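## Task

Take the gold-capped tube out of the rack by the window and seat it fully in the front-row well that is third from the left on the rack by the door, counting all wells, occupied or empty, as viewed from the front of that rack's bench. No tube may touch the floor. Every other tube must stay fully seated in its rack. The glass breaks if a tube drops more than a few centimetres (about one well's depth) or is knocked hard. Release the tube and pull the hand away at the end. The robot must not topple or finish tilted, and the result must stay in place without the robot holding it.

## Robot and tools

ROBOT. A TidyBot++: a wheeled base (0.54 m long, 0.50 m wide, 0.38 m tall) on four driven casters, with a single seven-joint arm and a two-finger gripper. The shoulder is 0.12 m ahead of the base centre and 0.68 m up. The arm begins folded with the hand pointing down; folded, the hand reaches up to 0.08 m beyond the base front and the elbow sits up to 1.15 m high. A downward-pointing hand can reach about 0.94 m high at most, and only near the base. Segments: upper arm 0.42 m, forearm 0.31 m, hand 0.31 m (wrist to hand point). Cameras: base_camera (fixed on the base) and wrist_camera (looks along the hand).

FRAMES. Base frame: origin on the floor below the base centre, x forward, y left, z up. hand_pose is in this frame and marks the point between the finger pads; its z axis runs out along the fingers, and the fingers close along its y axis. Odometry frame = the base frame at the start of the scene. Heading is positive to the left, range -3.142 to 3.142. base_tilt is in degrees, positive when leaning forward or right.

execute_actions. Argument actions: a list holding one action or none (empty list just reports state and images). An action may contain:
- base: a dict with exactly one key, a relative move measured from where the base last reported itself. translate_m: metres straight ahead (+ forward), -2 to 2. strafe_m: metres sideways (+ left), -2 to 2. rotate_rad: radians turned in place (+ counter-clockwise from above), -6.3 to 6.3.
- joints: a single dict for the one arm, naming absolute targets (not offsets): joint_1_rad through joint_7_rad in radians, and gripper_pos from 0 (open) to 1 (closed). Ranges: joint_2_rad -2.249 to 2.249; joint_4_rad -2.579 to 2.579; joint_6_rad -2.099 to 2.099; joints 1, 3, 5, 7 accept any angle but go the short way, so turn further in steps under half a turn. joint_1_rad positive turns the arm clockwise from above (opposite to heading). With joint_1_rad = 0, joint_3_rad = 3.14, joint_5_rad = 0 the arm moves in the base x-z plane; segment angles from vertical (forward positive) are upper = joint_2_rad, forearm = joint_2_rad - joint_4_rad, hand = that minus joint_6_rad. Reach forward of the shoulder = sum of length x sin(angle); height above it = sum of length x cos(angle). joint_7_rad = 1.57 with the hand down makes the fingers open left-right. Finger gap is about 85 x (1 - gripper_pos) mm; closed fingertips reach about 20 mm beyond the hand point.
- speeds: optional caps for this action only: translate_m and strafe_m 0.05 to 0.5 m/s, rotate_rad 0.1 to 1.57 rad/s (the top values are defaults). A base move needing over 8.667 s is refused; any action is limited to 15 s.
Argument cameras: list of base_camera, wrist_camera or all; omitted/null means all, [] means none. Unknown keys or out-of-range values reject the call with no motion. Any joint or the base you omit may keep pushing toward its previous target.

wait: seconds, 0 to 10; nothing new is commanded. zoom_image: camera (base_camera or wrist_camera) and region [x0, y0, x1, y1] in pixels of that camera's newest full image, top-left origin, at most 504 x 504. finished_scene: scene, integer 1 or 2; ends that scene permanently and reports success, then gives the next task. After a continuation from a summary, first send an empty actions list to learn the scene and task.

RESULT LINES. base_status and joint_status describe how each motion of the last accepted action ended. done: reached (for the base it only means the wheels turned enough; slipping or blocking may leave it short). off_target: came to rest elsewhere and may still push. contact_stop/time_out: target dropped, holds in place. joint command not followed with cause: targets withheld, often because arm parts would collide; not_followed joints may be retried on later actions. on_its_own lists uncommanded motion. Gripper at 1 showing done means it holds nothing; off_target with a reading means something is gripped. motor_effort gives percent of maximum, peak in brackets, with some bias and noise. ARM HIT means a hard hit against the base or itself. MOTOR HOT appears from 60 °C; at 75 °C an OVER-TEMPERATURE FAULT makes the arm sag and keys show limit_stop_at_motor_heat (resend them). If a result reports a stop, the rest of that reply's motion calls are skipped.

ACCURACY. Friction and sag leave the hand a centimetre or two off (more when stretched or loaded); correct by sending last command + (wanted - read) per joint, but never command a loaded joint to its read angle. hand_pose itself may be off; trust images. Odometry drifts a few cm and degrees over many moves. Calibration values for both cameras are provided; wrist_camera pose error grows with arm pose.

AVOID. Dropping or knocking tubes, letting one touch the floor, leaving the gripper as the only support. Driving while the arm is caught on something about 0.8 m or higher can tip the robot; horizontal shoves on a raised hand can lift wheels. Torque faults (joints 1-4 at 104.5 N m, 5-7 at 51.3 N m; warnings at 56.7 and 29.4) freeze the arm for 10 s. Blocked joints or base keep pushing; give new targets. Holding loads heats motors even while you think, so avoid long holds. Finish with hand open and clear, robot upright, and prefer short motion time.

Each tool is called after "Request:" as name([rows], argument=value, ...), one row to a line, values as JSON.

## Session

Request:
execute_actions(actions=[])

Scene clock: 0.00 s.
base_odometry: x=+0.000 y=+0.000 heading=+0.000 (m, m, rad; odometry frame)
base_tilt: forward=+0.3 right=+0.1 (deg)
base_status: not commanded
joint_positions: joint_1_rad=+0.019 joint_2_rad=-0.381 joint_3_rad=+3.144 joint_4_rad=-2.531 joint_5_rad=+0.040 joint_6_rad=-0.905 joint_7_rad=+1.525 gripper_pos=+0.000
joint_status: not commanded
motor_effort: joint_1_rad=+1 joint_2_rad=-1 joint_3_rad=+0 joint_4_rad=+12 joint_5_rad=+0 joint_6_rad=+0 joint_7_rad=+0 (%)
hand_pose: x=+0.2528 y=-0.0111 z=+0.5905 quat_wxyz=(+0.015, +0.999, -0.021, +0.044) (m; base frame)
pictures: base_camera, wrist_camera
camera_calibration (this result's frames):
wrist_camera: T_world_to_cam=[[0.0122477, -0.999336, 0.0343142, -0.0430423], [-0.998072, -0.0143059, -0.0603903, 0.337832], [0.0608411, -0.0335084, -0.997585, 0.71369], [0, 0, 0, 1]] pos_world=[0.294286, -0.0142662, 0.733845]
Images, in order (width x height): base_camera 644x364, wrist_camera 644x476.

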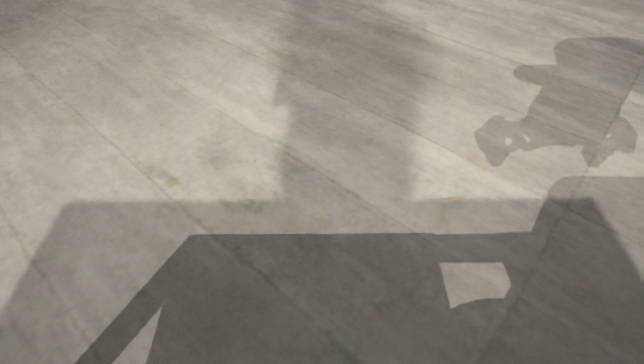

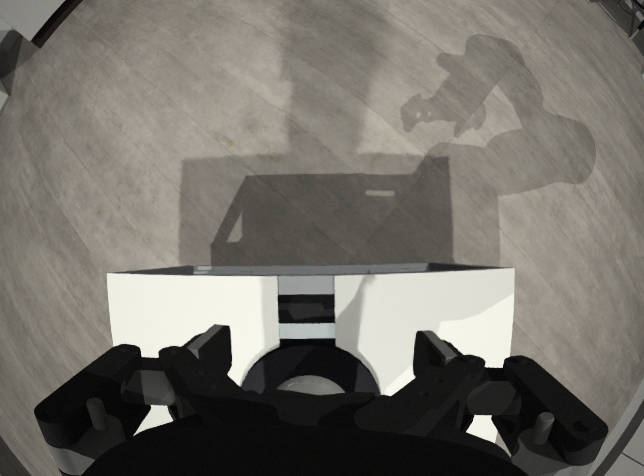

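Request:
execute_actions([
  {"base":{"rotate_rad":-0.5},"joints":{"joint_1_rad":-0.015,"joint_3_rad":3.14,"joint_5_rad":-0.035,"joint_2_rad":-0.5,"joint_4_rad":-2.0,"joint_6_rad":-0.35,"joint_7_rad":1.55}},
])

Scene clock: 4.27 s.
base_odometry: x=+0.000 y=+0.000 heading=-0.500 (m, m, rad; odometry frame)
base_tilt: forward=+0.3 right=+0.1 (deg)
base_status: done
joint_positions: joint_1_rad=+0.010 joint_2_rad=-0.482 joint_3_rad=+3.144 joint_4_rad=-2.016 joint_5_rad=+0.001 joint_6_rad=-0.389 joint_7_rad=+1.525 gripper_pos=+0.000
joint_status: all done
motor_effort: joint_1_rad=+2(0) joint_2_rad=-3(4) joint_3_rad=+0(0) joint_4_rad=+19(19) joint_5_rad=+0(0) joint_6_rad=+9(9) joint_7_rad=+0(1) (%)
hand_pose: x=+0.5304 y=-0.0040 z=+0.9589 quat_wxyz=(-0.009, +0.820, -0.023, +0.572) (m; base frame)
pictures: base_camera, wrist_camera
camera_calibration (this result's frames):
wrist_camera: T_world_to_cam=[[-0.0087937, -0.999903, 0.0108308, -0.0182668], [-0.36953, -0.00681507, -0.929194, 1.13702], [0.929177, -0.0121734, -0.369434, 0.00176457], [0, 0, 0, 1]] pos_world=[0.418363, -0.0104947, 1.05736]
Images, in order (width x height): base_camera 644x364, wrist_camera 644x476.

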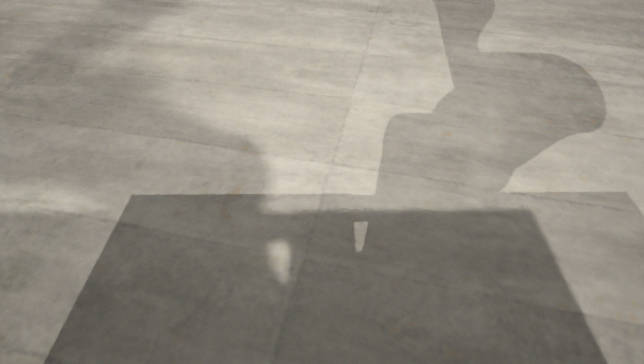

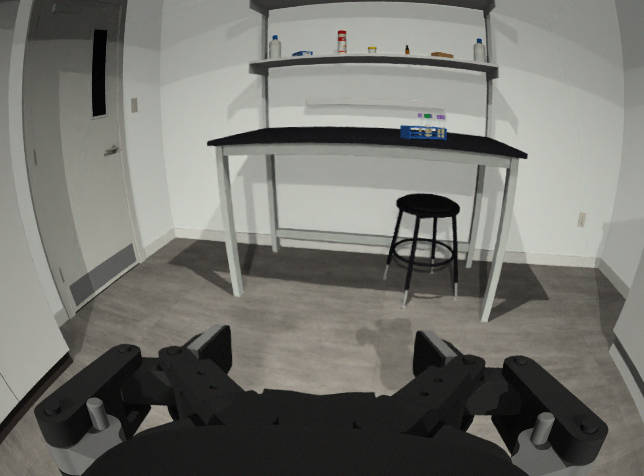

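Request:
zoom_image(camera="wrist_camera", region=[385, 100, 465, 150])

Request:
execute_actions([
  {"base":{"rotate_rad":2.93},"joints":{"joint_4_rad":-1.75,"joint_6_rad":-0.75}},
])

Region (385, 100, 465, 150) of wrist_camera's 644x476 image, scaled by 6.300; it fills the top 315 rows of this view, and the rest is white.

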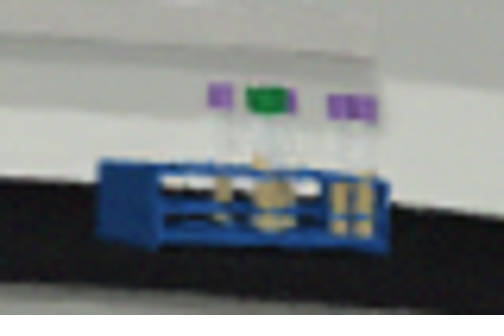

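Scene clock: 15.30 s.
base_odometry: x=+0.000 y=+0.000 heading=+2.430 (m, m, rad; odometry frame)
base_tilt: forward=+0.2 right=+0.1 (deg)
base_status: done
joint_positions: joint_1_rad=+0.004 joint_2_rad=-0.482 joint_3_rad=+3.144 joint_4_rad=-1.769 joint_5_rad=-0.001 joint_6_rad=-0.707 joint_7_rad=+1.525 gripper_pos=+0.000
joint_status: all done
motor_effort: joint_1_rad=+1(0) joint_2_rad=-4(5) joint_3_rad=+0(1) joint_4_rad=+19(20) joint_5_rad=+0(1) joint_6_rad=+9(8) joint_7_rad=+0(0) (%)
hand_pose: x=+0.5096 y=-0.0011 z=+1.0150 quat_wxyz=(-0.012, +0.840, -0.022, +0.543) (m; base frame)
pictures: base_camera, wrist_camera
camera_calibration (this result's frames):
wrist_camera: T_world_to_cam=[[-0.00188736, -0.999966, 0.00805541, -0.016902], [-0.434579, -0.0064348, -0.900611, 1.18556], [0.900632, -0.00520048, -0.434552, 0.122458], [0, 0, 0, 1]] pos_world=[0.404897, -0.00863575, 1.12108]
Images, in order (width x height): base_camera 644x364, wrist_camera 644x476.

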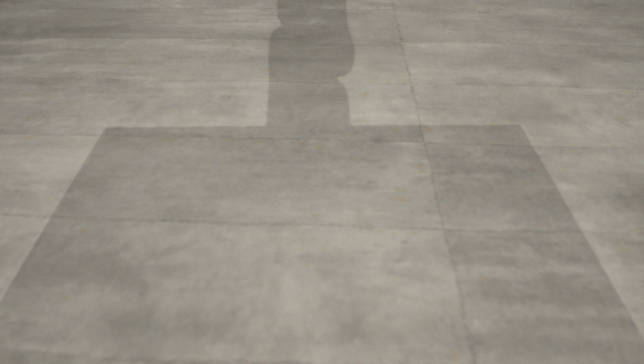

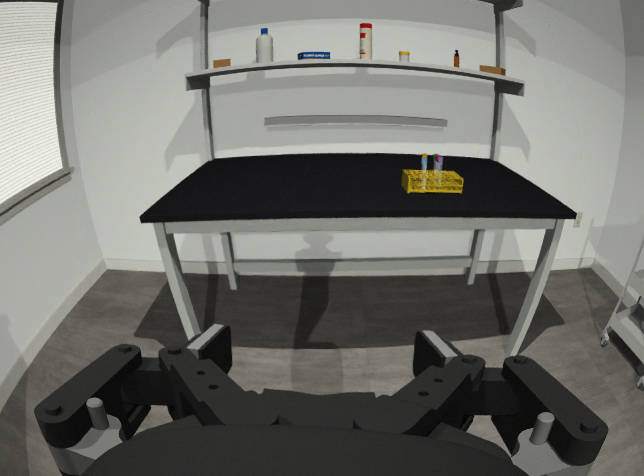

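Request:
zoom_image(camera="wrist_camera", region=[390, 140, 480, 205])

Region (390, 140, 480, 205) of wrist_camera's 644x476 image, scaled by 5.600.

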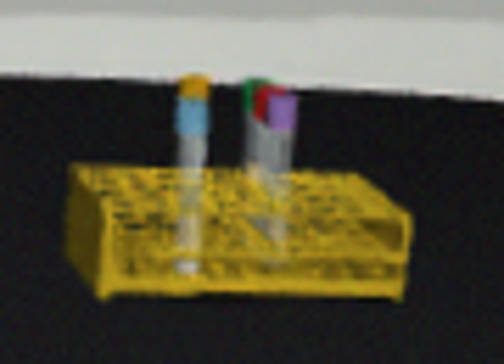

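Request:
execute_actions([
  {"base":{"strafe_m":-0.38},"joints":{"joint_2_rad":-0.1,"joint_4_rad":-1.28,"joint_6_rad":-1.35,"joint_7_rad":1.59,"gripper_pos":0.5}},
], cameras=[])

Request:
execute_actions([
  {"base":{"translate_m":0.8}},
])

Scene clock: 27.13 s.
base_odometry: x=+0.248 y=+0.288 heading=+2.431 (m, m, rad; odometry frame)
base_tilt: forward=+0.3 right=+0.1 (deg)
base_status: done
joint_positions: joint_1_rad=+0.004 joint_2_rad=-0.111 joint_3_rad=+3.144 joint_4_rad=-1.302 joint_5_rad=-0.003 joint_6_rad=-1.307 joint_7_rad=+1.564 gripper_pos=+0.500
joint_status: all done
motor_effort: joint_1_rad=+1(1) joint_2_rad=-14(15) joint_3_rad=+0(2) joint_4_rad=+16(19) joint_5_rad=+0(1) joint_6_rad=+5(9) joint_7_rad=+0(1) (%)
hand_pose: x=+0.5512 y=-0.0005 z=+0.9678 quat_wxyz=(-0.002, +0.949, -0.006, +0.317) (m; base frame)
pictures: none
No camera images: the call's "cameras" was empty. Leave "cameras" out to get every camera's image.

Scene clock: 30.10 s.
base_odometry: x=-0.358 y=+0.811 heading=+2.430 (m, m, rad; odometry frame)
base_tilt: forward=+0.3 right=+0.1 (deg)
base_status: done
joint_positions: joint_1_rad=+0.004 joint_2_rad=-0.105 joint_3_rad=+3.144 joint_4_rad=-1.298 joint_5_rad=-0.003 joint_6_rad=-1.309 joint_7_rad=+1.564 gripper_pos=+0.500
joint_status: not commanded
motor_effort: joint_1_rad=+2(2) joint_2_rad=-13(16) joint_3_rad=-1(0) joint_4_rad=+16(17) joint_5_rad=+0(1) joint_6_rad=+6(6) joint_7_rad=+0(0) (%)
hand_pose: x=+0.5527 y=-0.0005 z=+0.9664 quat_wxyz=(-0.002, +0.949, -0.006, +0.314) (m; base frame)
pictures: base_camera, wrist_camera
camera_calibration (this result's frames):
wrist_camera: T_world_to_cam=[[0.0347814, -0.999015, 0.0275594, -0.0549353], [-0.817127, -0.0443043, -0.574753, 1.0571], [0.575408, -0.00252882, -0.817863, 0.612775], [0, 0, 0, 1]] pos_world=[0.5131, -0.00649761, 1.11025]
Images, in order (width x height): base_camera 644x364, wrist_camera 644x476.

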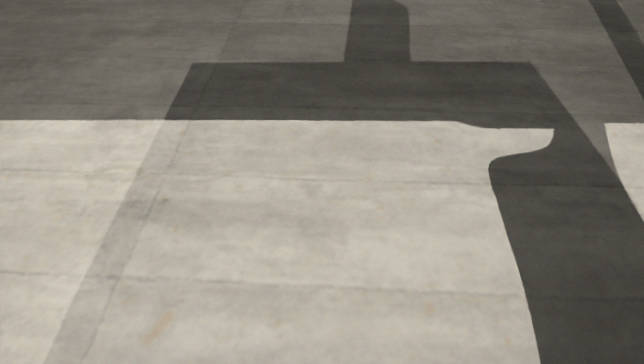

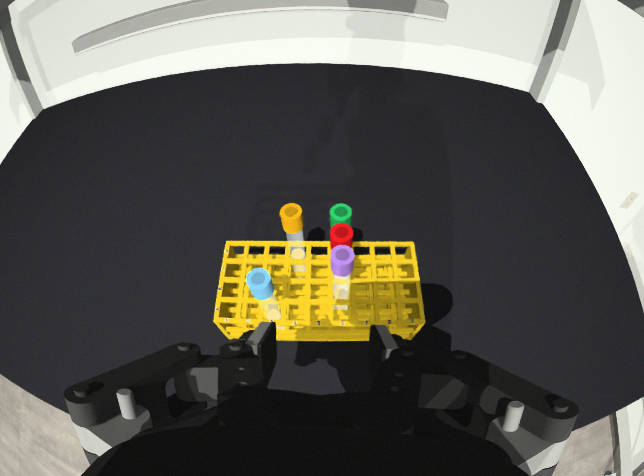

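Request:
zoom_image(camera="wrist_camera", region=[205, 195, 435, 355])

Region (205, 195, 435, 355) of wrist_camera's 644x476 image, scaled by 2.191; it fills the top 351 rows of this view, and the rest is white.

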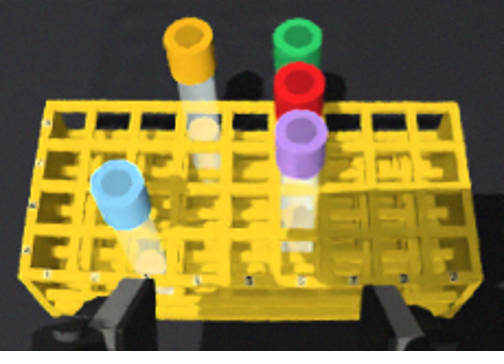

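Request:
execute_actions([
  {"base":{"strafe_m":0.031},"joints":{"gripper_pos":0.7}},
], cameras=[])

Request:
execute_actions([
  {"base":{"translate_m":0.11},"speeds":{"translate_m":0.2}},
], cameras=["wrist_camera"])

Scene clock: 74.27 s.
base_odometry: x=-0.379 y=+0.787 heading=+2.430 (m, m, rad; odometry frame)
base_tilt: forward=+0.3 right=+0.1 (deg)
base_status: done
joint_positions: joint_1_rad=+0.000 joint_2_rad=-0.105 joint_3_rad=+3.143 joint_4_rad=-1.298 joint_5_rad=-0.003 joint_6_rad=-1.309 joint_7_rad=+1.565 gripper_pos=+0.700
joint_status: all done
motor_effort: joint_1_rad=+1(0) joint_2_rad=-14(15) joint_3_rad=-1(3) joint_4_rad=+17(17) joint_5_rad=+0(1) joint_6_rad=+5(6) joint_7_rad=+0(0) (%)
hand_pose: x=+0.5527 y=+0.0013 z=+0.9665 quat_wxyz=(-0.002, +0.949, -0.004, +0.314) (m; base frame)
pictures: none
No camera images: the call's "cameras" was empty. Leave "cameras" out to get every camera's image.

Scene clock: 75.60 s.
base_odometry: x=-0.462 y=+0.859 heading=+2.430 (m, m, rad; odometry frame)
base_tilt: forward=+0.3 right=+0.0 (deg)
base_status: done
joint_positions: joint_1_rad=+0.000 joint_2_rad=-0.103 joint_3_rad=+3.143 joint_4_rad=-1.298 joint_5_rad=-0.003 joint_6_rad=-1.310 joint_7_rad=+1.565 gripper_pos=+0.700
joint_status: not commanded
motor_effort: joint_1_rad=+1(2) joint_2_rad=-14(16) joint_3_rad=-1(1) joint_4_rad=+17(17) joint_5_rad=+0(0) joint_6_rad=+5(6) joint_7_rad=+0(0) (%)
hand_pose: x=+0.5534 y=+0.0013 z=+0.9655 quat_wxyz=(-0.002, +0.950, -0.004, +0.313) (m; base frame)
pictures: wrist_camera
camera_calibration (this result's frames):
wrist_camera: T_world_to_cam=[[0.0389708, -0.998872, 0.0271463, -0.0550112], [-0.818472, -0.0474936, -0.572581, 1.05582], [0.573224, 0.000095424, -0.819399, 0.61429], [0, 0, 0, 1]] pos_world=[0.514179, -0.00486299, 1.10939]
Images, in order (width x height): wrist_camera 644x476.

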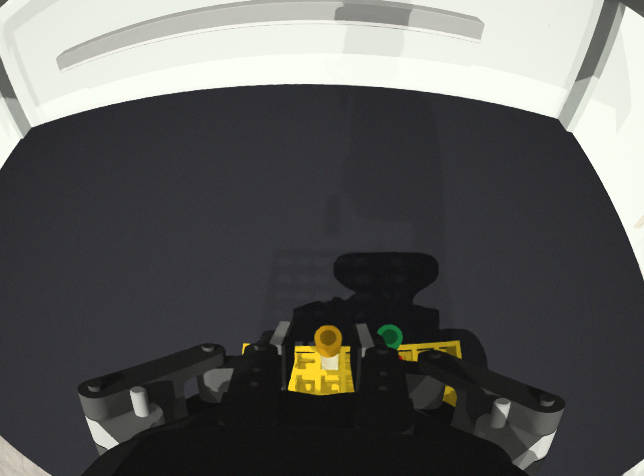

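Request:
execute_actions([
  {"joints":{"joint_2_rad":-0.07,"joint_4_rad":-1.463,"joint_6_rad":-1.10}},
], cameras=["wrist_camera"])

Request:
zoom_image(camera="wrist_camera", region=[240, 290, 440, 410])

Scene clock: 95.60 s.
base_odometry: x=-0.462 y=+0.859 heading=+2.430 (m, m, rad; odometry frame)
base_tilt: forward=+0.3 right=+0.1 (deg)
base_status: not commanded
joint_positions: joint_1_rad=+0.000 joint_2_rad=-0.083 joint_3_rad=+3.143 joint_4_rad=-1.447 joint_5_rad=-0.003 joint_6_rad=-1.142 joint_7_rad=+1.565 gripper_pos=+0.700
joint_status: all done
motor_effort: joint_1_rad=+2(2) joint_2_rad=-15(17) joint_3_rad=-1(1) joint_4_rad=+17(18) joint_5_rad=+0(0) joint_6_rad=+6(5) joint_7_rad=+0(0) (%)
hand_pose: x=+0.5766 y=+0.0013 z=+0.9151 quat_wxyz=(-0.002, +0.950, -0.004, +0.312) (m; base frame)
pictures: wrist_camera
camera_calibration (this result's frames):
wrist_camera: T_world_to_cam=[[0.0384851, -0.998895, 0.026978, -0.0542056], [-0.819202, -0.046999, -0.571576, 1.04551], [0.572212, -0.000103355, -0.820106, 0.560922], [0, 0, 0, 1]] pos_world=[0.537607, -0.00494965, 1.05907]
Images, in order (width x height): wrist_camera 644x476.

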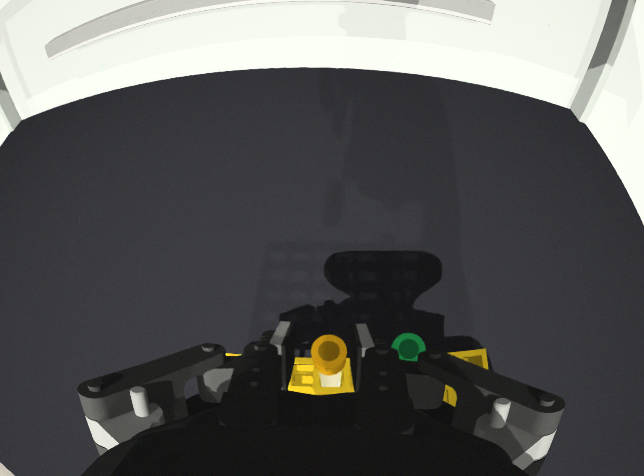

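Region (240, 290, 440, 410) of wrist_camera's 644x476 image, scaled by 2.520; it fills the top 302 rows of this view, and the rest is white.

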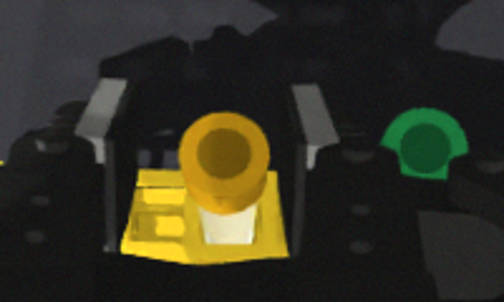

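Request:
execute_actions([
  {"base":{"strafe_m":-0.0025},"joints":{"joint_1_rad":0.0,"joint_2_rad":-0.085,"joint_4_rad":-1.553,"joint_6_rad":-1.008}},
], cameras=["wrist_camera"])

Request:
zoom_image(camera="wrist_camera", region=[240, 290, 460, 410])

Scene clock: 104.37 s.
base_odometry: x=-0.461 y=+0.861 heading=+2.430 (m, m, rad; odometry frame)
base_tilt: forward=+0.3 right=+0.1 (deg)
base_status: done
joint_positions: joint_1_rad=+0.000 joint_2_rad=-0.083 joint_3_rad=+3.143 joint_4_rad=-1.539 joint_5_rad=-0.005 joint_6_rad=-1.052 joint_7_rad=+1.565 gripper_pos=+0.700
joint_status: all done
motor_effort: joint_1_rad=+2(6) joint_2_rad=-15(16) joint_3_rad=-2(4) joint_4_rad=+17(18) joint_5_rad=+0(1) joint_6_rad=+6(5) joint_7_rad=+1(0) (%)
hand_pose: x=+0.5807 y=+0.0019 z=+0.8863 quat_wxyz=(-0.003, +0.950, -0.004, +0.311) (m; base frame)
pictures: wrist_camera
camera_calibration (this result's frames):
wrist_camera: T_world_to_cam=[[0.0388337, -0.998942, 0.0246386, -0.0510256], [-0.820373, -0.0459503, -0.569979, 1.03171], [0.570508, 0.00192153, -0.82129, 0.53702], [0, 0, 0, 1]] pos_world=[0.541995, -0.00459614, 1.03036]
Images, in order (width x height): wrist_camera 644x476.

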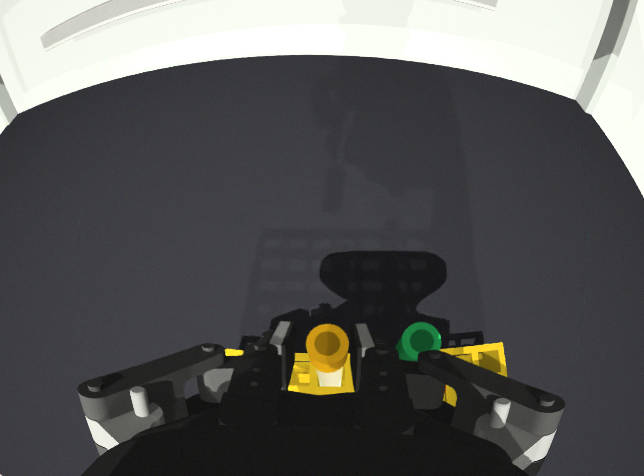

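Region (240, 290, 460, 410) of wrist_camera's 644x476 image, scaled by 2.291; it fills the top 275 rows of this view, and the rest is white.

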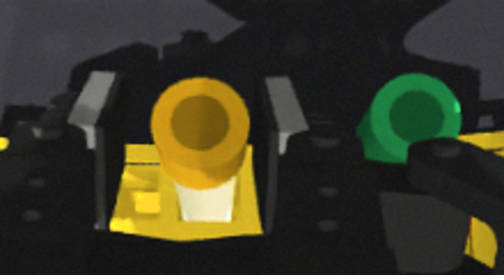

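Request:
execute_actions([
  {"base":{"strafe_m":-0.002},"joints":{"joint_5_rad":0.0,"joint_7_rad":1.625,"joint_4_rad":-1.539,"joint_6_rad":-1.052}},
], cameras=[])

Request:
execute_actions([
  {"joints":{"gripper_pos":1.0}},
], cameras=["wrist_camera"])

Scene clock: 117.17 s.
base_odometry: x=-0.459 y=+0.862 heading=+2.431 (m, m, rad; odometry frame)
base_tilt: forward=+0.3 right=+0.2 (deg)
base_status: done
joint_positions: joint_1_rad=+0.000 joint_2_rad=-0.083 joint_3_rad=+3.143 joint_4_rad=-1.539 joint_5_rad=-0.005 joint_6_rad=-1.052 joint_7_rad=+1.604 gripper_pos=+0.700
joint_status: all done
motor_effort: joint_1_rad=-1(6) joint_2_rad=-14(17) joint_3_rad=-3(5) joint_4_rad=+17(18) joint_5_rad=-1(2) joint_6_rad=+6(5) joint_7_rad=+0(1) (%)
hand_pose: x=+0.5807 y=+0.0020 z=+0.8863 quat_wxyz=(+0.003, +0.950, +0.014, +0.311) (m; base frame)
pictures: none
No camera images: the call's "cameras" was empty. Leave "cameras" out to get every camera's image.

Scene clock: 117.87 s.
base_odometry: x=-0.459 y=+0.862 heading=+2.431 (m, m, rad; odometry frame)
base_tilt: forward=+0.3 right=+0.2 (deg)
base_status: not commanded
joint_positions: joint_1_rad=+0.000 joint_2_rad=-0.084 joint_3_rad=+3.143 joint_4_rad=-1.539 joint_5_rad=-0.005 joint_6_rad=-1.052 joint_7_rad=+1.604 gripper_pos=+0.835
joint_status: gripper_pos off_target (ended at +0.835, target +1.000)
motor_effort: joint_1_rad=+1(4) joint_2_rad=-15(16) joint_3_rad=-1(2) joint_4_rad=+17(18) joint_5_rad=+0(1) joint_6_rad=+5(6) joint_7_rad=+0(0) (%)
hand_pose: x=+0.5806 y=+0.0020 z=+0.8867 quat_wxyz=(+0.003, +0.950, +0.014, +0.312) (m; base frame)
pictures: wrist_camera
camera_calibration (this result's frames):
wrist_camera: T_world_to_cam=[[0.0701993, -0.996389, 0.047756, -0.0897351], [-0.81779, -0.0848985, -0.56922, 1.02972], [0.571219, 0.000904444, -0.820797, 0.536539], [0, 0, 0, 1]] pos_world=[0.54191, -0.002475, 1.03081]
Images, in order (width x height): wrist_camera 644x476.

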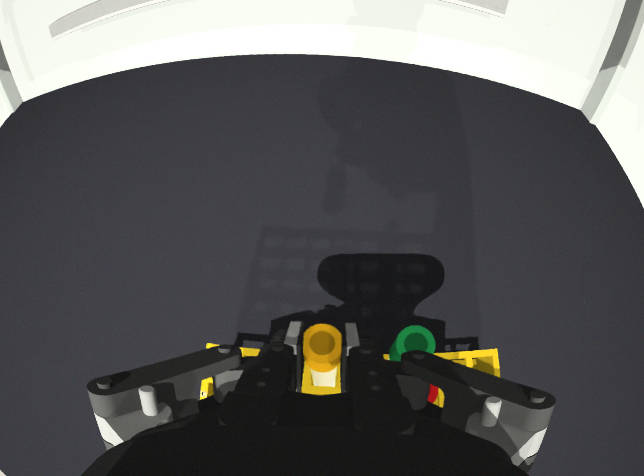

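Request:
zoom_image(camera="wrist_camera", region=[270, 310, 380, 410])

Region (270, 310, 380, 410) of wrist_camera's 644x476 image, scaled by 4.582; it fills the top 458 rows of this view, and the rest is white.

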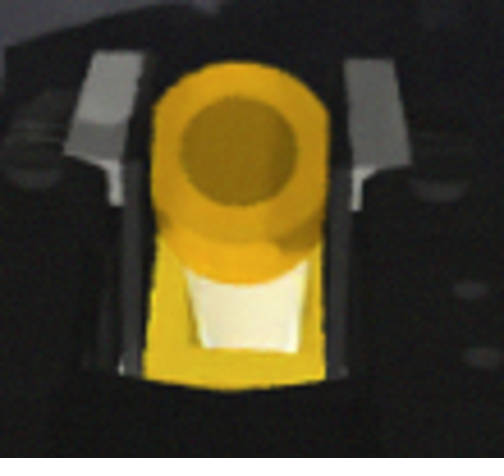

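Request:
execute_actions([
  {"joints":{"joint_2_rad":-0.062,"joint_4_rad":-1.468,"joint_6_rad":-1.146}},
], cameras=[])

Request:
execute_actions([
  {"joints":{"joint_2_rad":-0.048,"joint_4_rad":-1.376,"joint_6_rad":-1.227}},
], cameras=["wrist_camera"])

Scene clock: 133.17 s.
base_odometry: x=-0.459 y=+0.862 heading=+2.431 (m, m, rad; odometry frame)
base_tilt: forward=+0.3 right=+0.2 (deg)
base_status: not commanded
joint_positions: joint_1_rad=+0.000 joint_2_rad=-0.077 joint_3_rad=+3.143 joint_4_rad=-1.483 joint_5_rad=-0.005 joint_6_rad=-1.101 joint_7_rad=+1.604 gripper_pos=+0.835
joint_status: all done
motor_effort: joint_1_rad=+1(2) joint_2_rad=-15(17) joint_3_rad=+0(0) joint_4_rad=+17(19) joint_5_rad=-1(0) joint_6_rad=+5(6) joint_7_rad=+0(0) (%)
hand_pose: x=+0.5814 y=+0.0020 z=+0.9021 quat_wxyz=(+0.003, +0.950, +0.014, +0.312) (m; base frame)
pictures: none
No camera images: the call's "cameras" was empty. Leave "cameras" out to get every camera's image.

Scene clock: 134.07 s.
base_odometry: x=-0.459 y=+0.862 heading=+2.431 (m, m, rad; odometry frame)
base_tilt: forward=+0.3 right=+0.1 (deg)
base_status: not commanded
joint_positions: joint_1_rad=+0.000 joint_2_rad=-0.067 joint_3_rad=+3.143 joint_4_rad=-1.392 joint_5_rad=-0.005 joint_6_rad=-1.181 joint_7_rad=+1.604 gripper_pos=+0.835
joint_status: all done
motor_effort: joint_1_rad=+2(2) joint_2_rad=-15(17) joint_3_rad=-1(0) joint_4_rad=+17(18) joint_5_rad=+0(0) joint_6_rad=+6(5) joint_7_rad=+0(0) (%)
hand_pose: x=+0.5807 y=+0.0020 z=+0.9274 quat_wxyz=(+0.003, +0.950, +0.014, +0.312) (m; base frame)
pictures: wrist_camera
camera_calibration (this result's frames):
wrist_camera: T_world_to_cam=[[0.0708231, -0.996333, 0.0480048, -0.0921867], [-0.816997, -0.0855512, -0.57026, 1.05352], [0.572276, 0.00116779, -0.82006, 0.568601], [0, 0, 0, 1]] pos_world=[0.541854, -0.0023828, 1.07149]
Images, in order (width x height): wrist_camera 644x476.

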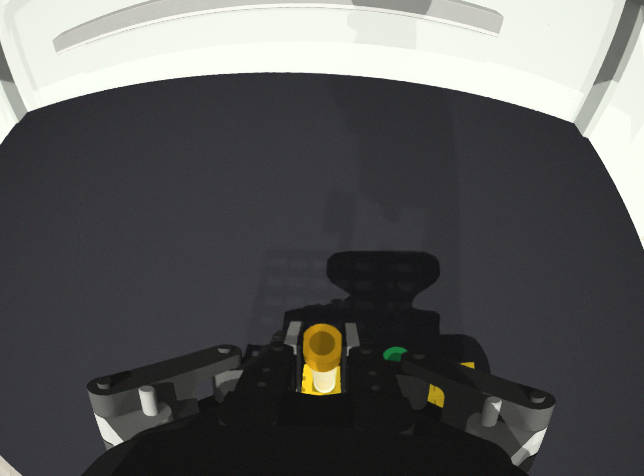

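Request:
execute_actions([
  {"joints":{"joint_2_rad":-0.028,"joint_4_rad":-1.26,"joint_6_rad":-1.322}},
], cameras=["wrist_camera"])

Request:
zoom_image(camera="wrist_camera", region=[270, 310, 380, 410])

Request:
execute_actions([
  {"joints":{"joint_2_rad":0.03,"joint_4_rad":-0.955,"joint_6_rad":-1.55}},
], cameras=[])

Scene clock: 138.93 s.
base_odometry: x=-0.459 y=+0.862 heading=+2.431 (m, m, rad; odometry frame)
base_tilt: forward=+0.2 right=+0.1 (deg)
base_status: not commanded
joint_positions: joint_1_rad=+0.000 joint_2_rad=-0.048 joint_3_rad=+3.143 joint_4_rad=-1.277 joint_5_rad=-0.005 joint_6_rad=-1.278 joint_7_rad=+1.604 gripper_pos=+0.835
joint_status: all done
motor_effort: joint_1_rad=+1(2) joint_2_rad=-16(16) joint_3_rad=+0(0) joint_4_rad=+17(17) joint_5_rad=+0(0) joint_6_rad=+6(5) joint_7_rad=+0(0) (%)
hand_pose: x=+0.5795 y=+0.0021 z=+0.9568 quat_wxyz=(+0.003, +0.950, +0.015, +0.312) (m; base frame)
pictures: wrist_camera
camera_calibration (this result's frames):
wrist_camera: T_world_to_cam=[[0.0713673, -0.996288, 0.0481365, -0.0938883], [-0.817385, -0.0860738, -0.569626, 1.06888], [0.571654, 0.00130654, -0.820493, 0.594222], [0, 0, 0, 1]] pos_world=[0.5407, -0.00231321, 1.10094]
Images, in order (width x height): wrist_camera 644x476.

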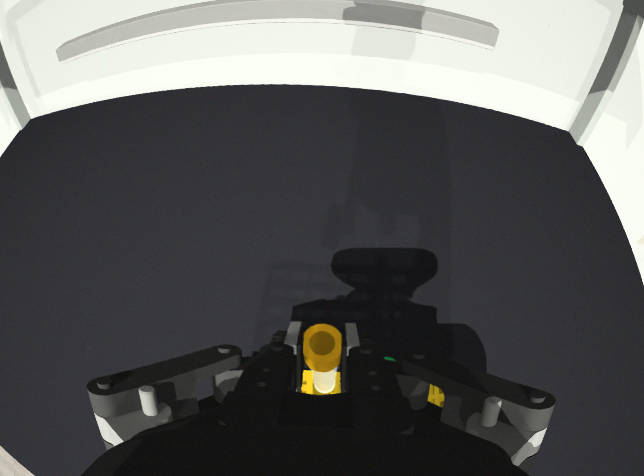

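Region (270, 310, 380, 410) of wrist_camera's 644x476 image, scaled by 4.582; it fills the top 458 rows of this view, and the rest is white.

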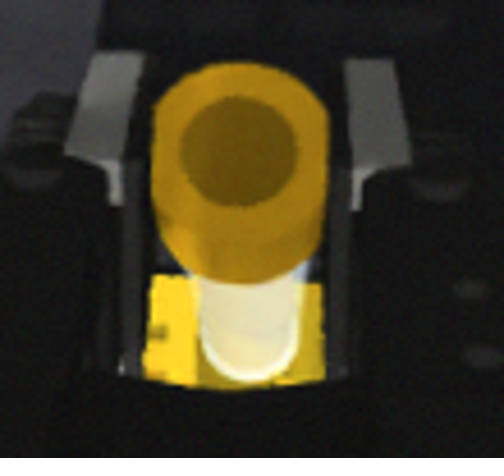

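Scene clock: 140.33 s.
base_odometry: x=-0.459 y=+0.862 heading=+2.431 (m, m, rad; odometry frame)
base_tilt: forward=+0.2 right=+0.1 (deg)
base_status: not commanded
joint_positions: joint_1_rad=+0.000 joint_2_rad=+0.008 joint_3_rad=+3.143 joint_4_rad=-0.974 joint_5_rad=-0.005 joint_6_rad=-1.507 joint_7_rad=+1.604 gripper_pos=+0.835
joint_status: all done
motor_effort: joint_1_rad=+1(2) joint_2_rad=-17(16) joint_3_rad=-1(1) joint_4_rad=+16(18) joint_5_rad=+0(0) joint_6_rad=+6(6) joint_7_rad=+0(0) (%)
hand_pose: x=+0.5729 y=+0.0022 z=+1.0302 quat_wxyz=(+0.003, +0.947, +0.015, +0.321) (m; base frame)
pictures: none
No camera images: the call's "cameras" was empty. Leave "cameras" out to get every camera's image.

Request:
execute_actions([
  {"base":{"rotate_rad":-0.18},"speeds":{"rotate_rad":0.6}},
], cameras=[])

Request:
execute_actions([
  {"base":{"translate_m":-2.0},"joints":{"joint_2_rad":0.0,"joint_4_rad":-0.45,"joint_6_rad":-2.09}},
], cameras=["wrist_camera"])

Scene clock: 150.70 s.
base_odometry: x=-0.460 y=+0.862 heading=+2.250 (m, m, rad; odometry frame)
base_tilt: forward=+0.3 right=+0.1 (deg)
base_status: done
joint_positions: joint_1_rad=+0.000 joint_2_rad=+0.010 joint_3_rad=+3.143 joint_4_rad=-0.974 joint_5_rad=-0.005 joint_6_rad=-1.507 joint_7_rad=+1.604 gripper_pos=+0.835
joint_status: not commanded
motor_effort: joint_1_rad=+1(4) joint_2_rad=-15(17) joint_3_rad=-1(1) joint_4_rad=+15(16) joint_5_rad=+0(1) joint_6_rad=+6(5) joint_7_rad=+0(0) (%)
hand_pose: x=+0.5738 y=+0.0021 z=+1.0290 quat_wxyz=(+0.003, +0.947, +0.015, +0.320) (m; base frame)
pictures: none
No camera images: the call's "cameras" was empty. Leave "cameras" out to get every camera's image.

Scene clock: 156.10 s.
base_odometry: x=+0.795 y=-0.695 heading=+2.249 (m, m, rad; odometry frame)
base_tilt: forward=+0.2 right=+0.1 (deg)
base_status: done
joint_positions: joint_1_rad=+0.000 joint_2_rad=+0.003 joint_3_rad=+3.143 joint_4_rad=-0.467 joint_5_rad=-0.005 joint_6_rad=-2.049 joint_7_rad=+1.604 gripper_pos=+0.835
joint_status: all done
motor_effort: joint_1_rad=+1(1) joint_2_rad=-10(20) joint_3_rad=-1(1) joint_4_rad=+9(17) joint_5_rad=+0(0) joint_6_rad=+6(7) joint_7_rad=+0(1) (%)
hand_pose: x=+0.4441 y=+0.0022 z=+1.1301 quat_wxyz=(+0.003, +0.952, +0.017, +0.306) (m; base frame)
pictures: wrist_camera
camera_calibration (this result's frames):
wrist_camera: T_world_to_cam=[[0.0748061, -0.995942, 0.0500439, -0.0961709], [-0.823883, -0.0899997, -0.559569, 1.04848], [0.561802, 0.000628847, -0.827271, 0.825723], [0, 0, 0, 1]] pos_world=[0.407124, -0.0019371, 1.27461]
Images, in order (width x height): wrist_camera 644x476.

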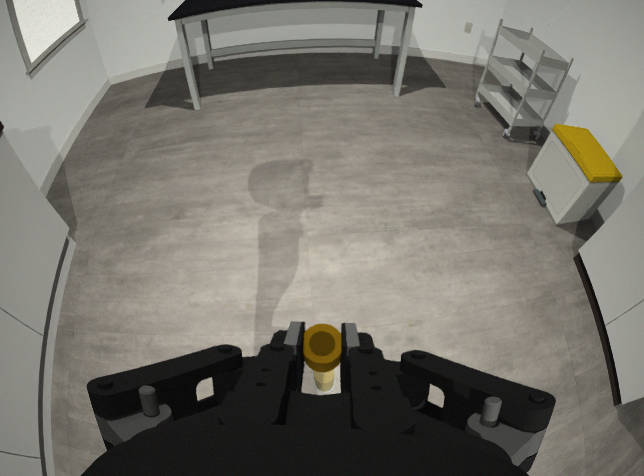

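Request:
execute_actions([
  {"base":{"rotate_rad":-2.96}},
])

Scene clock: 160.70 s.
base_odometry: x=+0.795 y=-0.695 heading=-0.710 (m, m, rad; odometry frame)
base_tilt: forward=+0.3 right=+0.1 (deg)
base_status: done
joint_positions: joint_1_rad=+0.000 joint_2_rad=+0.003 joint_3_rad=+3.143 joint_4_rad=-0.467 joint_5_rad=-0.005 joint_6_rad=-2.049 joint_7_rad=+1.604 gripper_pos=+0.835
joint_status: not commanded
motor_effort: joint_1_rad=+1(1) joint_2_rad=-11(13) joint_3_rad=-1(2) joint_4_rad=+11(11) joint_5_rad=+0(1) joint_6_rad=+5(6) joint_7_rad=+0(0) (%)
hand_pose: x=+0.4441 y=+0.0022 z=+1.1301 quat_wxyz=(+0.003, +0.952, +0.017, +0.306) (m; base frame)
pictures: base_camera, wrist_camera
camera_calibration (this result's frames):
wrist_camera: T_world_to_cam=[[0.0748059, -0.995942, 0.050044, -0.0961709], [-0.823882, -0.0899996, -0.559569, 1.04848], [0.561802, 0.000628747, -0.827271, 0.825722], [0, 0, 0, 1]] pos_world=[0.407124, -0.00193714, 1.27461]
Images, in order (width x height): base_camera 644x364, wrist_camera 644x476.

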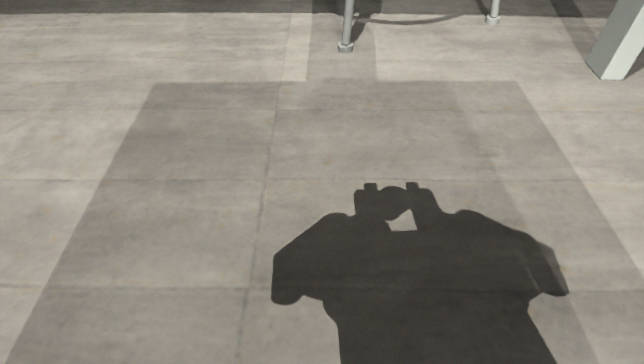

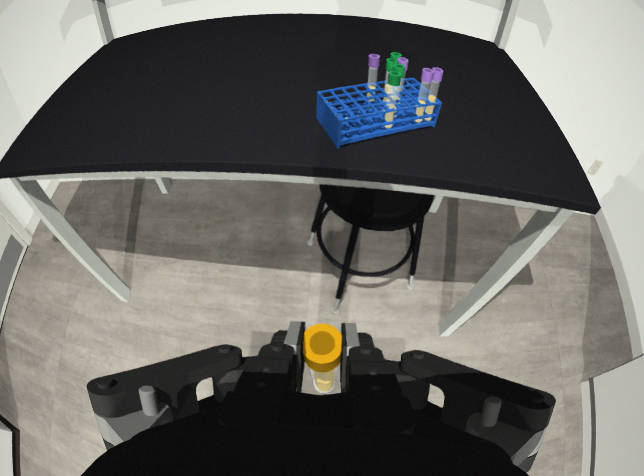

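Request:
execute_actions([
  {"base":{"translate_m":0.27}},
], cameras=["wrist_camera"])

Scene clock: 165.83 s.
base_odometry: x=+1.000 y=-0.872 heading=-0.711 (m, m, rad; odometry frame)
base_tilt: forward=+0.3 right=+0.1 (deg)
base_status: done
joint_positions: joint_1_rad=+0.000 joint_2_rad=+0.009 joint_3_rad=+3.143 joint_4_rad=-0.466 joint_5_rad=-0.005 joint_6_rad=-2.049 joint_7_rad=+1.604 gripper_pos=+0.835
joint_status: not commanded
motor_effort: joint_1_rad=+2(2) joint_2_rad=-11(15) joint_3_rad=-1(2) joint_4_rad=+10(11) joint_5_rad=+0(0) joint_6_rad=+5(7) joint_7_rad=+0(0) (%)
hand_pose: x=+0.4466 y=+0.0022 z=+1.1283 quat_wxyz=(+0.003, +0.953, +0.017, +0.304) (m; base frame)
pictures: wrist_camera
camera_calibration (this result's frames):
wrist_camera: T_world_to_cam=[[0.0750808, -0.995942, 0.0496303, -0.095924], [-0.826955, -0.0899994, -0.555018, 1.04576], [0.557233, 0.000629196, -0.830356, 0.828373], [0, 0, 0, 1]] pos_world=[0.410404, -0.00193787, 1.27302]
Images, in order (width x height): wrist_camera 644x476.

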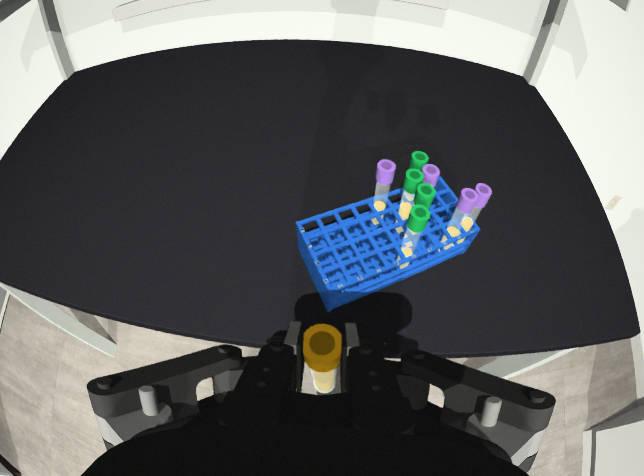

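Request:
zoom_image(camera="wrist_camera", region=[290, 145, 500, 315])

Region (290, 145, 500, 315) of wrist_camera's 644x476 image, scaled by 2.400; it fills the top 408 rows of this view, and the rest is white.

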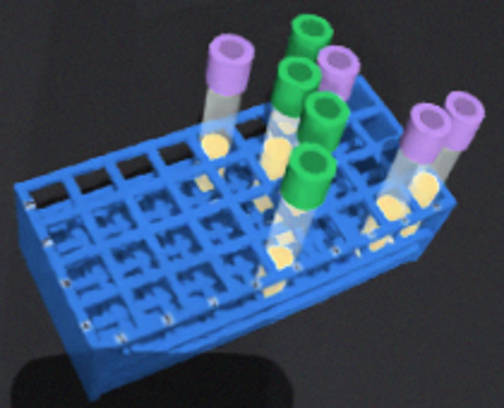

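Request:
execute_actions([
  {"base":{"strafe_m":-0.039},"joints":{"joint_2_rad":-0.02}},
], cameras=[])

Request:
execute_actions([
  {"base":{"translate_m":0.07},"speeds":{"translate_m":0.15}},
], cameras=["wrist_camera"])

Request:
zoom_image(camera="wrist_camera", region=[230, 210, 450, 400])

Scene clock: 187.30 s.
base_odometry: x=+0.974 y=-0.901 heading=-0.710 (m, m, rad; odometry frame)
base_tilt: forward=+0.3 right=+0.2 (deg)
base_status: done
joint_positions: joint_1_rad=+0.000 joint_2_rad=-0.003 joint_3_rad=+3.143 joint_4_rad=-0.466 joint_5_rad=-0.005 joint_6_rad=-2.049 joint_7_rad=+1.604 gripper_pos=+0.835
joint_status: all done
motor_effort: joint_1_rad=+2(3) joint_2_rad=-10(13) joint_3_rad=-1(1) joint_4_rad=+10(10) joint_5_rad=+0(1) joint_6_rad=+6(5) joint_7_rad=+0(0) (%)
hand_pose: x=+0.4415 y=+0.0022 z=+1.1320 quat_wxyz=(+0.003, +0.951, +0.017, +0.309) (m; base frame)
pictures: none
No camera images: the call's "cameras" was empty. Leave "cameras" out to get every camera's image.

Scene clock: 188.43 s.
base_odometry: x=+1.027 y=-0.947 heading=-0.711 (m, m, rad; odometry frame)
base_tilt: forward=+0.3 right=+0.1 (deg)
base_status: done
joint_positions: joint_1_rad=+0.000 joint_2_rad=-0.013 joint_3_rad=+3.143 joint_4_rad=-0.466 joint_5_rad=-0.005 joint_6_rad=-2.049 joint_7_rad=+1.604 gripper_pos=+0.835
joint_status: not commanded
motor_effort: joint_1_rad=+2(2) joint_2_rad=-9(12) joint_3_rad=-1(1) joint_4_rad=+10(11) joint_5_rad=+0(0) joint_6_rad=+6(6) joint_7_rad=+0(0) (%)
hand_pose: x=+0.4370 y=+0.0022 z=+1.1352 quat_wxyz=(+0.004, +0.949, +0.017, +0.314) (m; base frame)
pictures: wrist_camera
camera_calibration (this result's frames):
wrist_camera: T_world_to_cam=[[0.0739935, -0.995941, 0.0512434, -0.0968983], [-0.814795, -0.090003, -0.572721, 1.05642], [0.575009, 0.000624765, -0.818147, 0.817917], [0, 0, 0, 1]] pos_world=[0.397629, -0.00193471, 1.27918]
Images, in order (width x height): wrist_camera 644x476.

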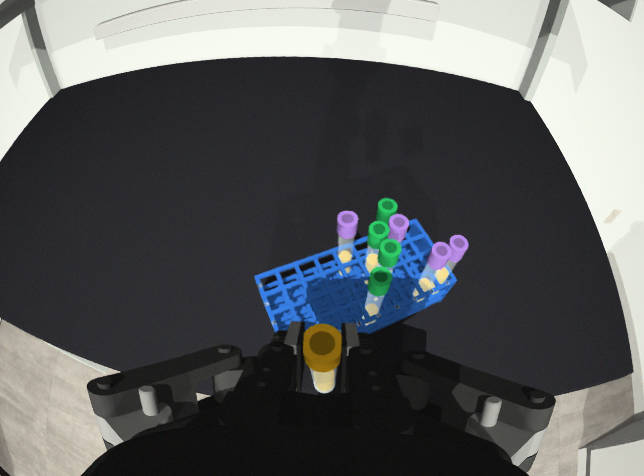

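Region (230, 210, 450, 400) of wrist_camera's 644x476 image, scaled by 2.291; it fills the top 435 rows of this view, and the rest is white.

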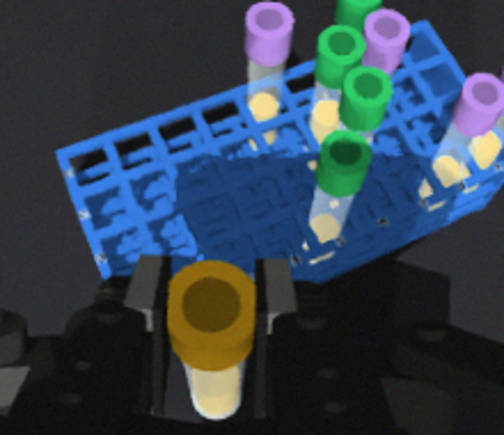

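Request:
execute_actions([
  {"base":{"translate_m":0.055},"speeds":{"translate_m":0.1},"joints":{"joint_6_rad":-2.01,"joint_4_rad":-0.48}},
], cameras=[])

Request:
execute_actions([
  {"base":{"strafe_m":-0.004},"joints":{"joint_2_rad":-0.058,"joint_4_rad":-0.597,"joint_6_rad":-1.922}},
], cameras=["wrist_camera"])

Request:
zoom_image(camera="wrist_camera", region=[230, 240, 450, 400])

Scene clock: 198.60 s.
base_odometry: x=+1.069 y=-0.984 heading=-0.711 (m, m, rad; odometry frame)
base_tilt: forward=+0.3 right=+0.1 (deg)
base_status: done
joint_positions: joint_1_rad=+0.000 joint_2_rad=-0.016 joint_3_rad=+3.143 joint_4_rad=-0.473 joint_5_rad=-0.005 joint_6_rad=-2.049 joint_7_rad=+1.604 gripper_pos=+0.835
joint_status: all done
motor_effort: joint_1_rad=+1(1) joint_2_rad=-10(13) joint_3_rad=+0(0) joint_4_rad=+10(10) joint_5_rad=+0(1) joint_6_rad=+5(6) joint_7_rad=+0(0) (%)
hand_pose: x=+0.4358 y=+0.0022 z=+1.1341 quat_wxyz=(+0.004, +0.950, +0.017, +0.312) (m; base frame)
pictures: none
No camera images: the call's "cameras" was empty. Leave "cameras" out to get every camera's image.

Scene clock: 199.57 s.
base_odometry: x=+1.067 y=-0.987 heading=-0.711 (m, m, rad; odometry frame)
base_tilt: forward=+0.3 right=+0.2 (deg)
base_status: done
joint_positions: joint_1_rad=+0.000 joint_2_rad=-0.036 joint_3_rad=+3.143 joint_4_rad=-0.579 joint_5_rad=-0.005 joint_6_rad=-1.966 joint_7_rad=+1.604 gripper_pos=+0.835
joint_status: all done
motor_effort: joint_1_rad=+2(3) joint_2_rad=-10(10) joint_3_rad=+0(1) joint_4_rad=+11(11) joint_5_rad=+0(1) joint_6_rad=+6(6) joint_7_rad=+1(0) (%)
hand_pose: x=+0.4505 y=+0.0022 z=+1.1203 quat_wxyz=(+0.003, +0.950, +0.016, +0.311) (m; base frame)
pictures: wrist_camera
camera_calibration (this result's frames):
wrist_camera: T_world_to_cam=[[0.074107, -0.995981, 0.0503053, -0.0961177], [-0.818526, -0.089564, -0.567445, 1.05464], [0.56967, 0.000875539, -0.821873, 0.804487], [0, 0, 0, 1]] pos_world=[0.412079, -0.00197816, 1.26447]
Images, in order (width x height): wrist_camera 644x476.

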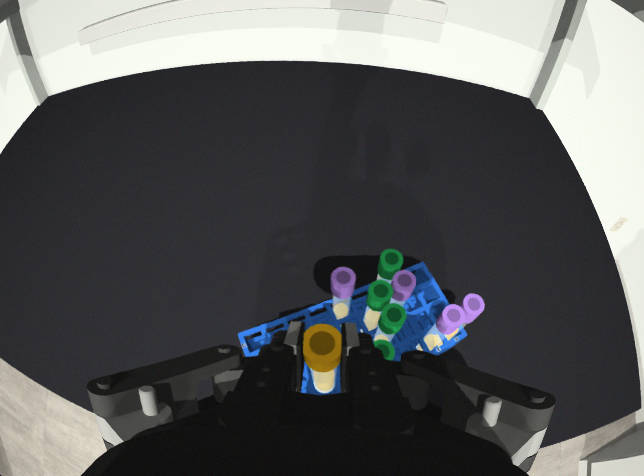

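Region (230, 240, 450, 400) of wrist_camera's 644x476 image, scaled by 2.291; it fills the top 367 rows of this view, and the rest is white.

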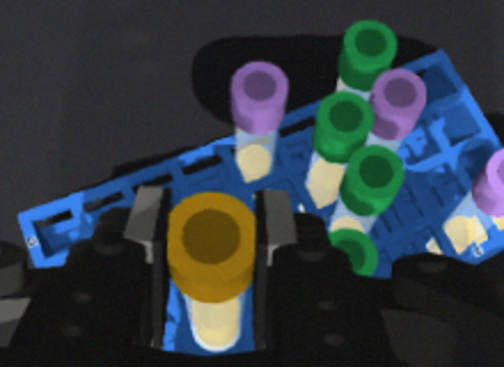

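Request:
zoom_image(camera="wrist_camera", region=[290, 350, 360, 400])

Region (290, 350, 360, 400) of wrist_camera's 644x476 image, scaled by 7.200; it fills the top 360 rows of this view, and the rest is white.

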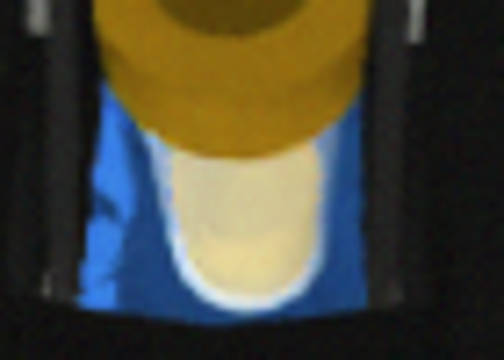

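Request:
execute_actions(actions=[])

Scene clock: 232.73 s.
base_odometry: x=+1.067 y=-0.987 heading=-0.711 (m, m, rad; odometry frame)
base_tilt: forward=+0.3 right=+0.2 (deg)
base_status: done
joint_positions: joint_1_rad=+0.000 joint_2_rad=-0.036 joint_3_rad=+3.143 joint_4_rad=-0.579 joint_5_rad=-0.005 joint_6_rad=-1.966 joint_7_rad=+1.604 gripper_pos=+0.835
joint_status: all done
motor_effort: joint_1_rad=+1(3) joint_2_rad=-10(10) joint_3_rad=-1(1) joint_4_rad=+11(11) joint_5_rad=+0(1) joint_6_rad=+6(6) joint_7_rad=+0(0) (%)
hand_pose: x=+0.4504 y=+0.0022 z=+1.1204 quat_wxyz=(+0.003, +0.950, +0.016, +0.311) (m; base frame)
pictures: base_camera, wrist_camera
camera_calibration (this result's frames):
wrist_camera: T_world_to_cam=[[0.0740941, -0.995981, 0.0503255, -0.09613], [-0.818371, -0.0895646, -0.567668, 1.05477], [0.569894, 0.000875908, -0.821718, 0.804354], [0, 0, 0, 1]] pos_world=[0.411921, -0.00197795, 1.26455]
Images, in order (width x height): base_camera 644x364, wrist_camera 644x476.

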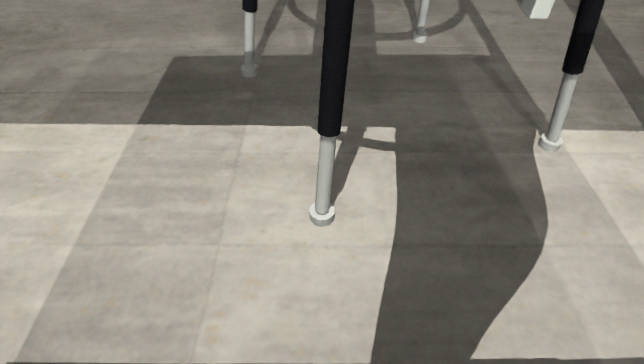

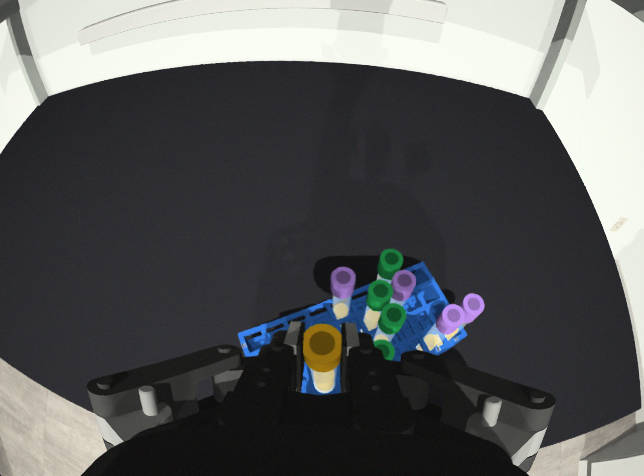

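Request:
execute_actions([
  {"base":{"strafe_m":-0.0025},"joints":{"joint_2_rad":-0.096,"joint_4_rad":-0.687,"joint_6_rad":-1.865}},
], cameras=["wrist_camera"])

Request:
zoom_image(camera="wrist_camera", region=[220, 240, 500, 420])

Scene clock: 236.27 s.
base_odometry: x=+1.065 y=-0.988 heading=-0.710 (m, m, rad; odometry frame)
base_tilt: forward=+0.3 right=+0.1 (deg)
base_status: done
joint_positions: joint_1_rad=+0.000 joint_2_rad=-0.074 joint_3_rad=+3.143 joint_4_rad=-0.668 joint_5_rad=-0.005 joint_6_rad=-1.910 joint_7_rad=+1.604 gripper_pos=+0.835
joint_status: all done
motor_effort: joint_1_rad=+1(1) joint_2_rad=-9(10) joint_3_rad=-1(4) joint_4_rad=+11(12) joint_5_rad=+0(2) joint_6_rad=+6(5) joint_7_rad=+0(0) (%)
hand_pose: x=+0.4490 y=+0.0022 z=+1.1117 quat_wxyz=(+0.003, +0.950, +0.016, +0.313) (m; base frame)
pictures: wrist_camera
camera_calibration (this result's frames):
wrist_camera: T_world_to_cam=[[0.0737069, -0.996009, 0.0503415, -0.0954271], [-0.815821, -0.0892518, -0.571375, 1.0517], [0.573588, 0.00104465, -0.819143, 0.793441], [0, 0, 0, 1]] pos_world=[0.409925, -0.00200893, 1.25566]
Images, in order (width x height): wrist_camera 644x476.

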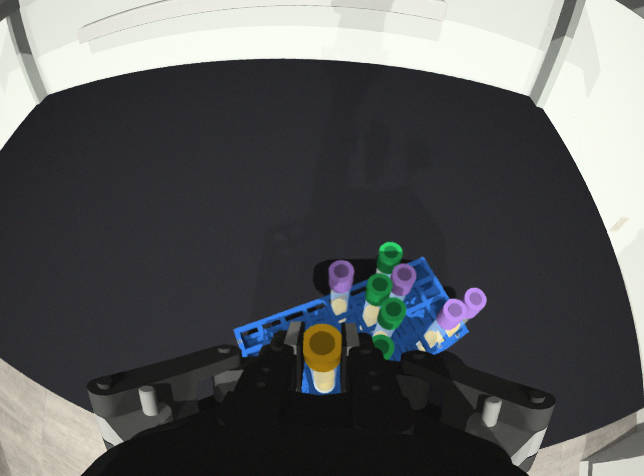

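Region (220, 240, 500, 420) of wrist_camera's 644x476 image, scaled by 1.800; it fills the top 324 rows of this view, and the rest is white.

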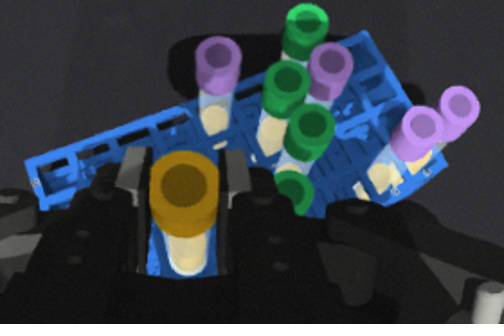

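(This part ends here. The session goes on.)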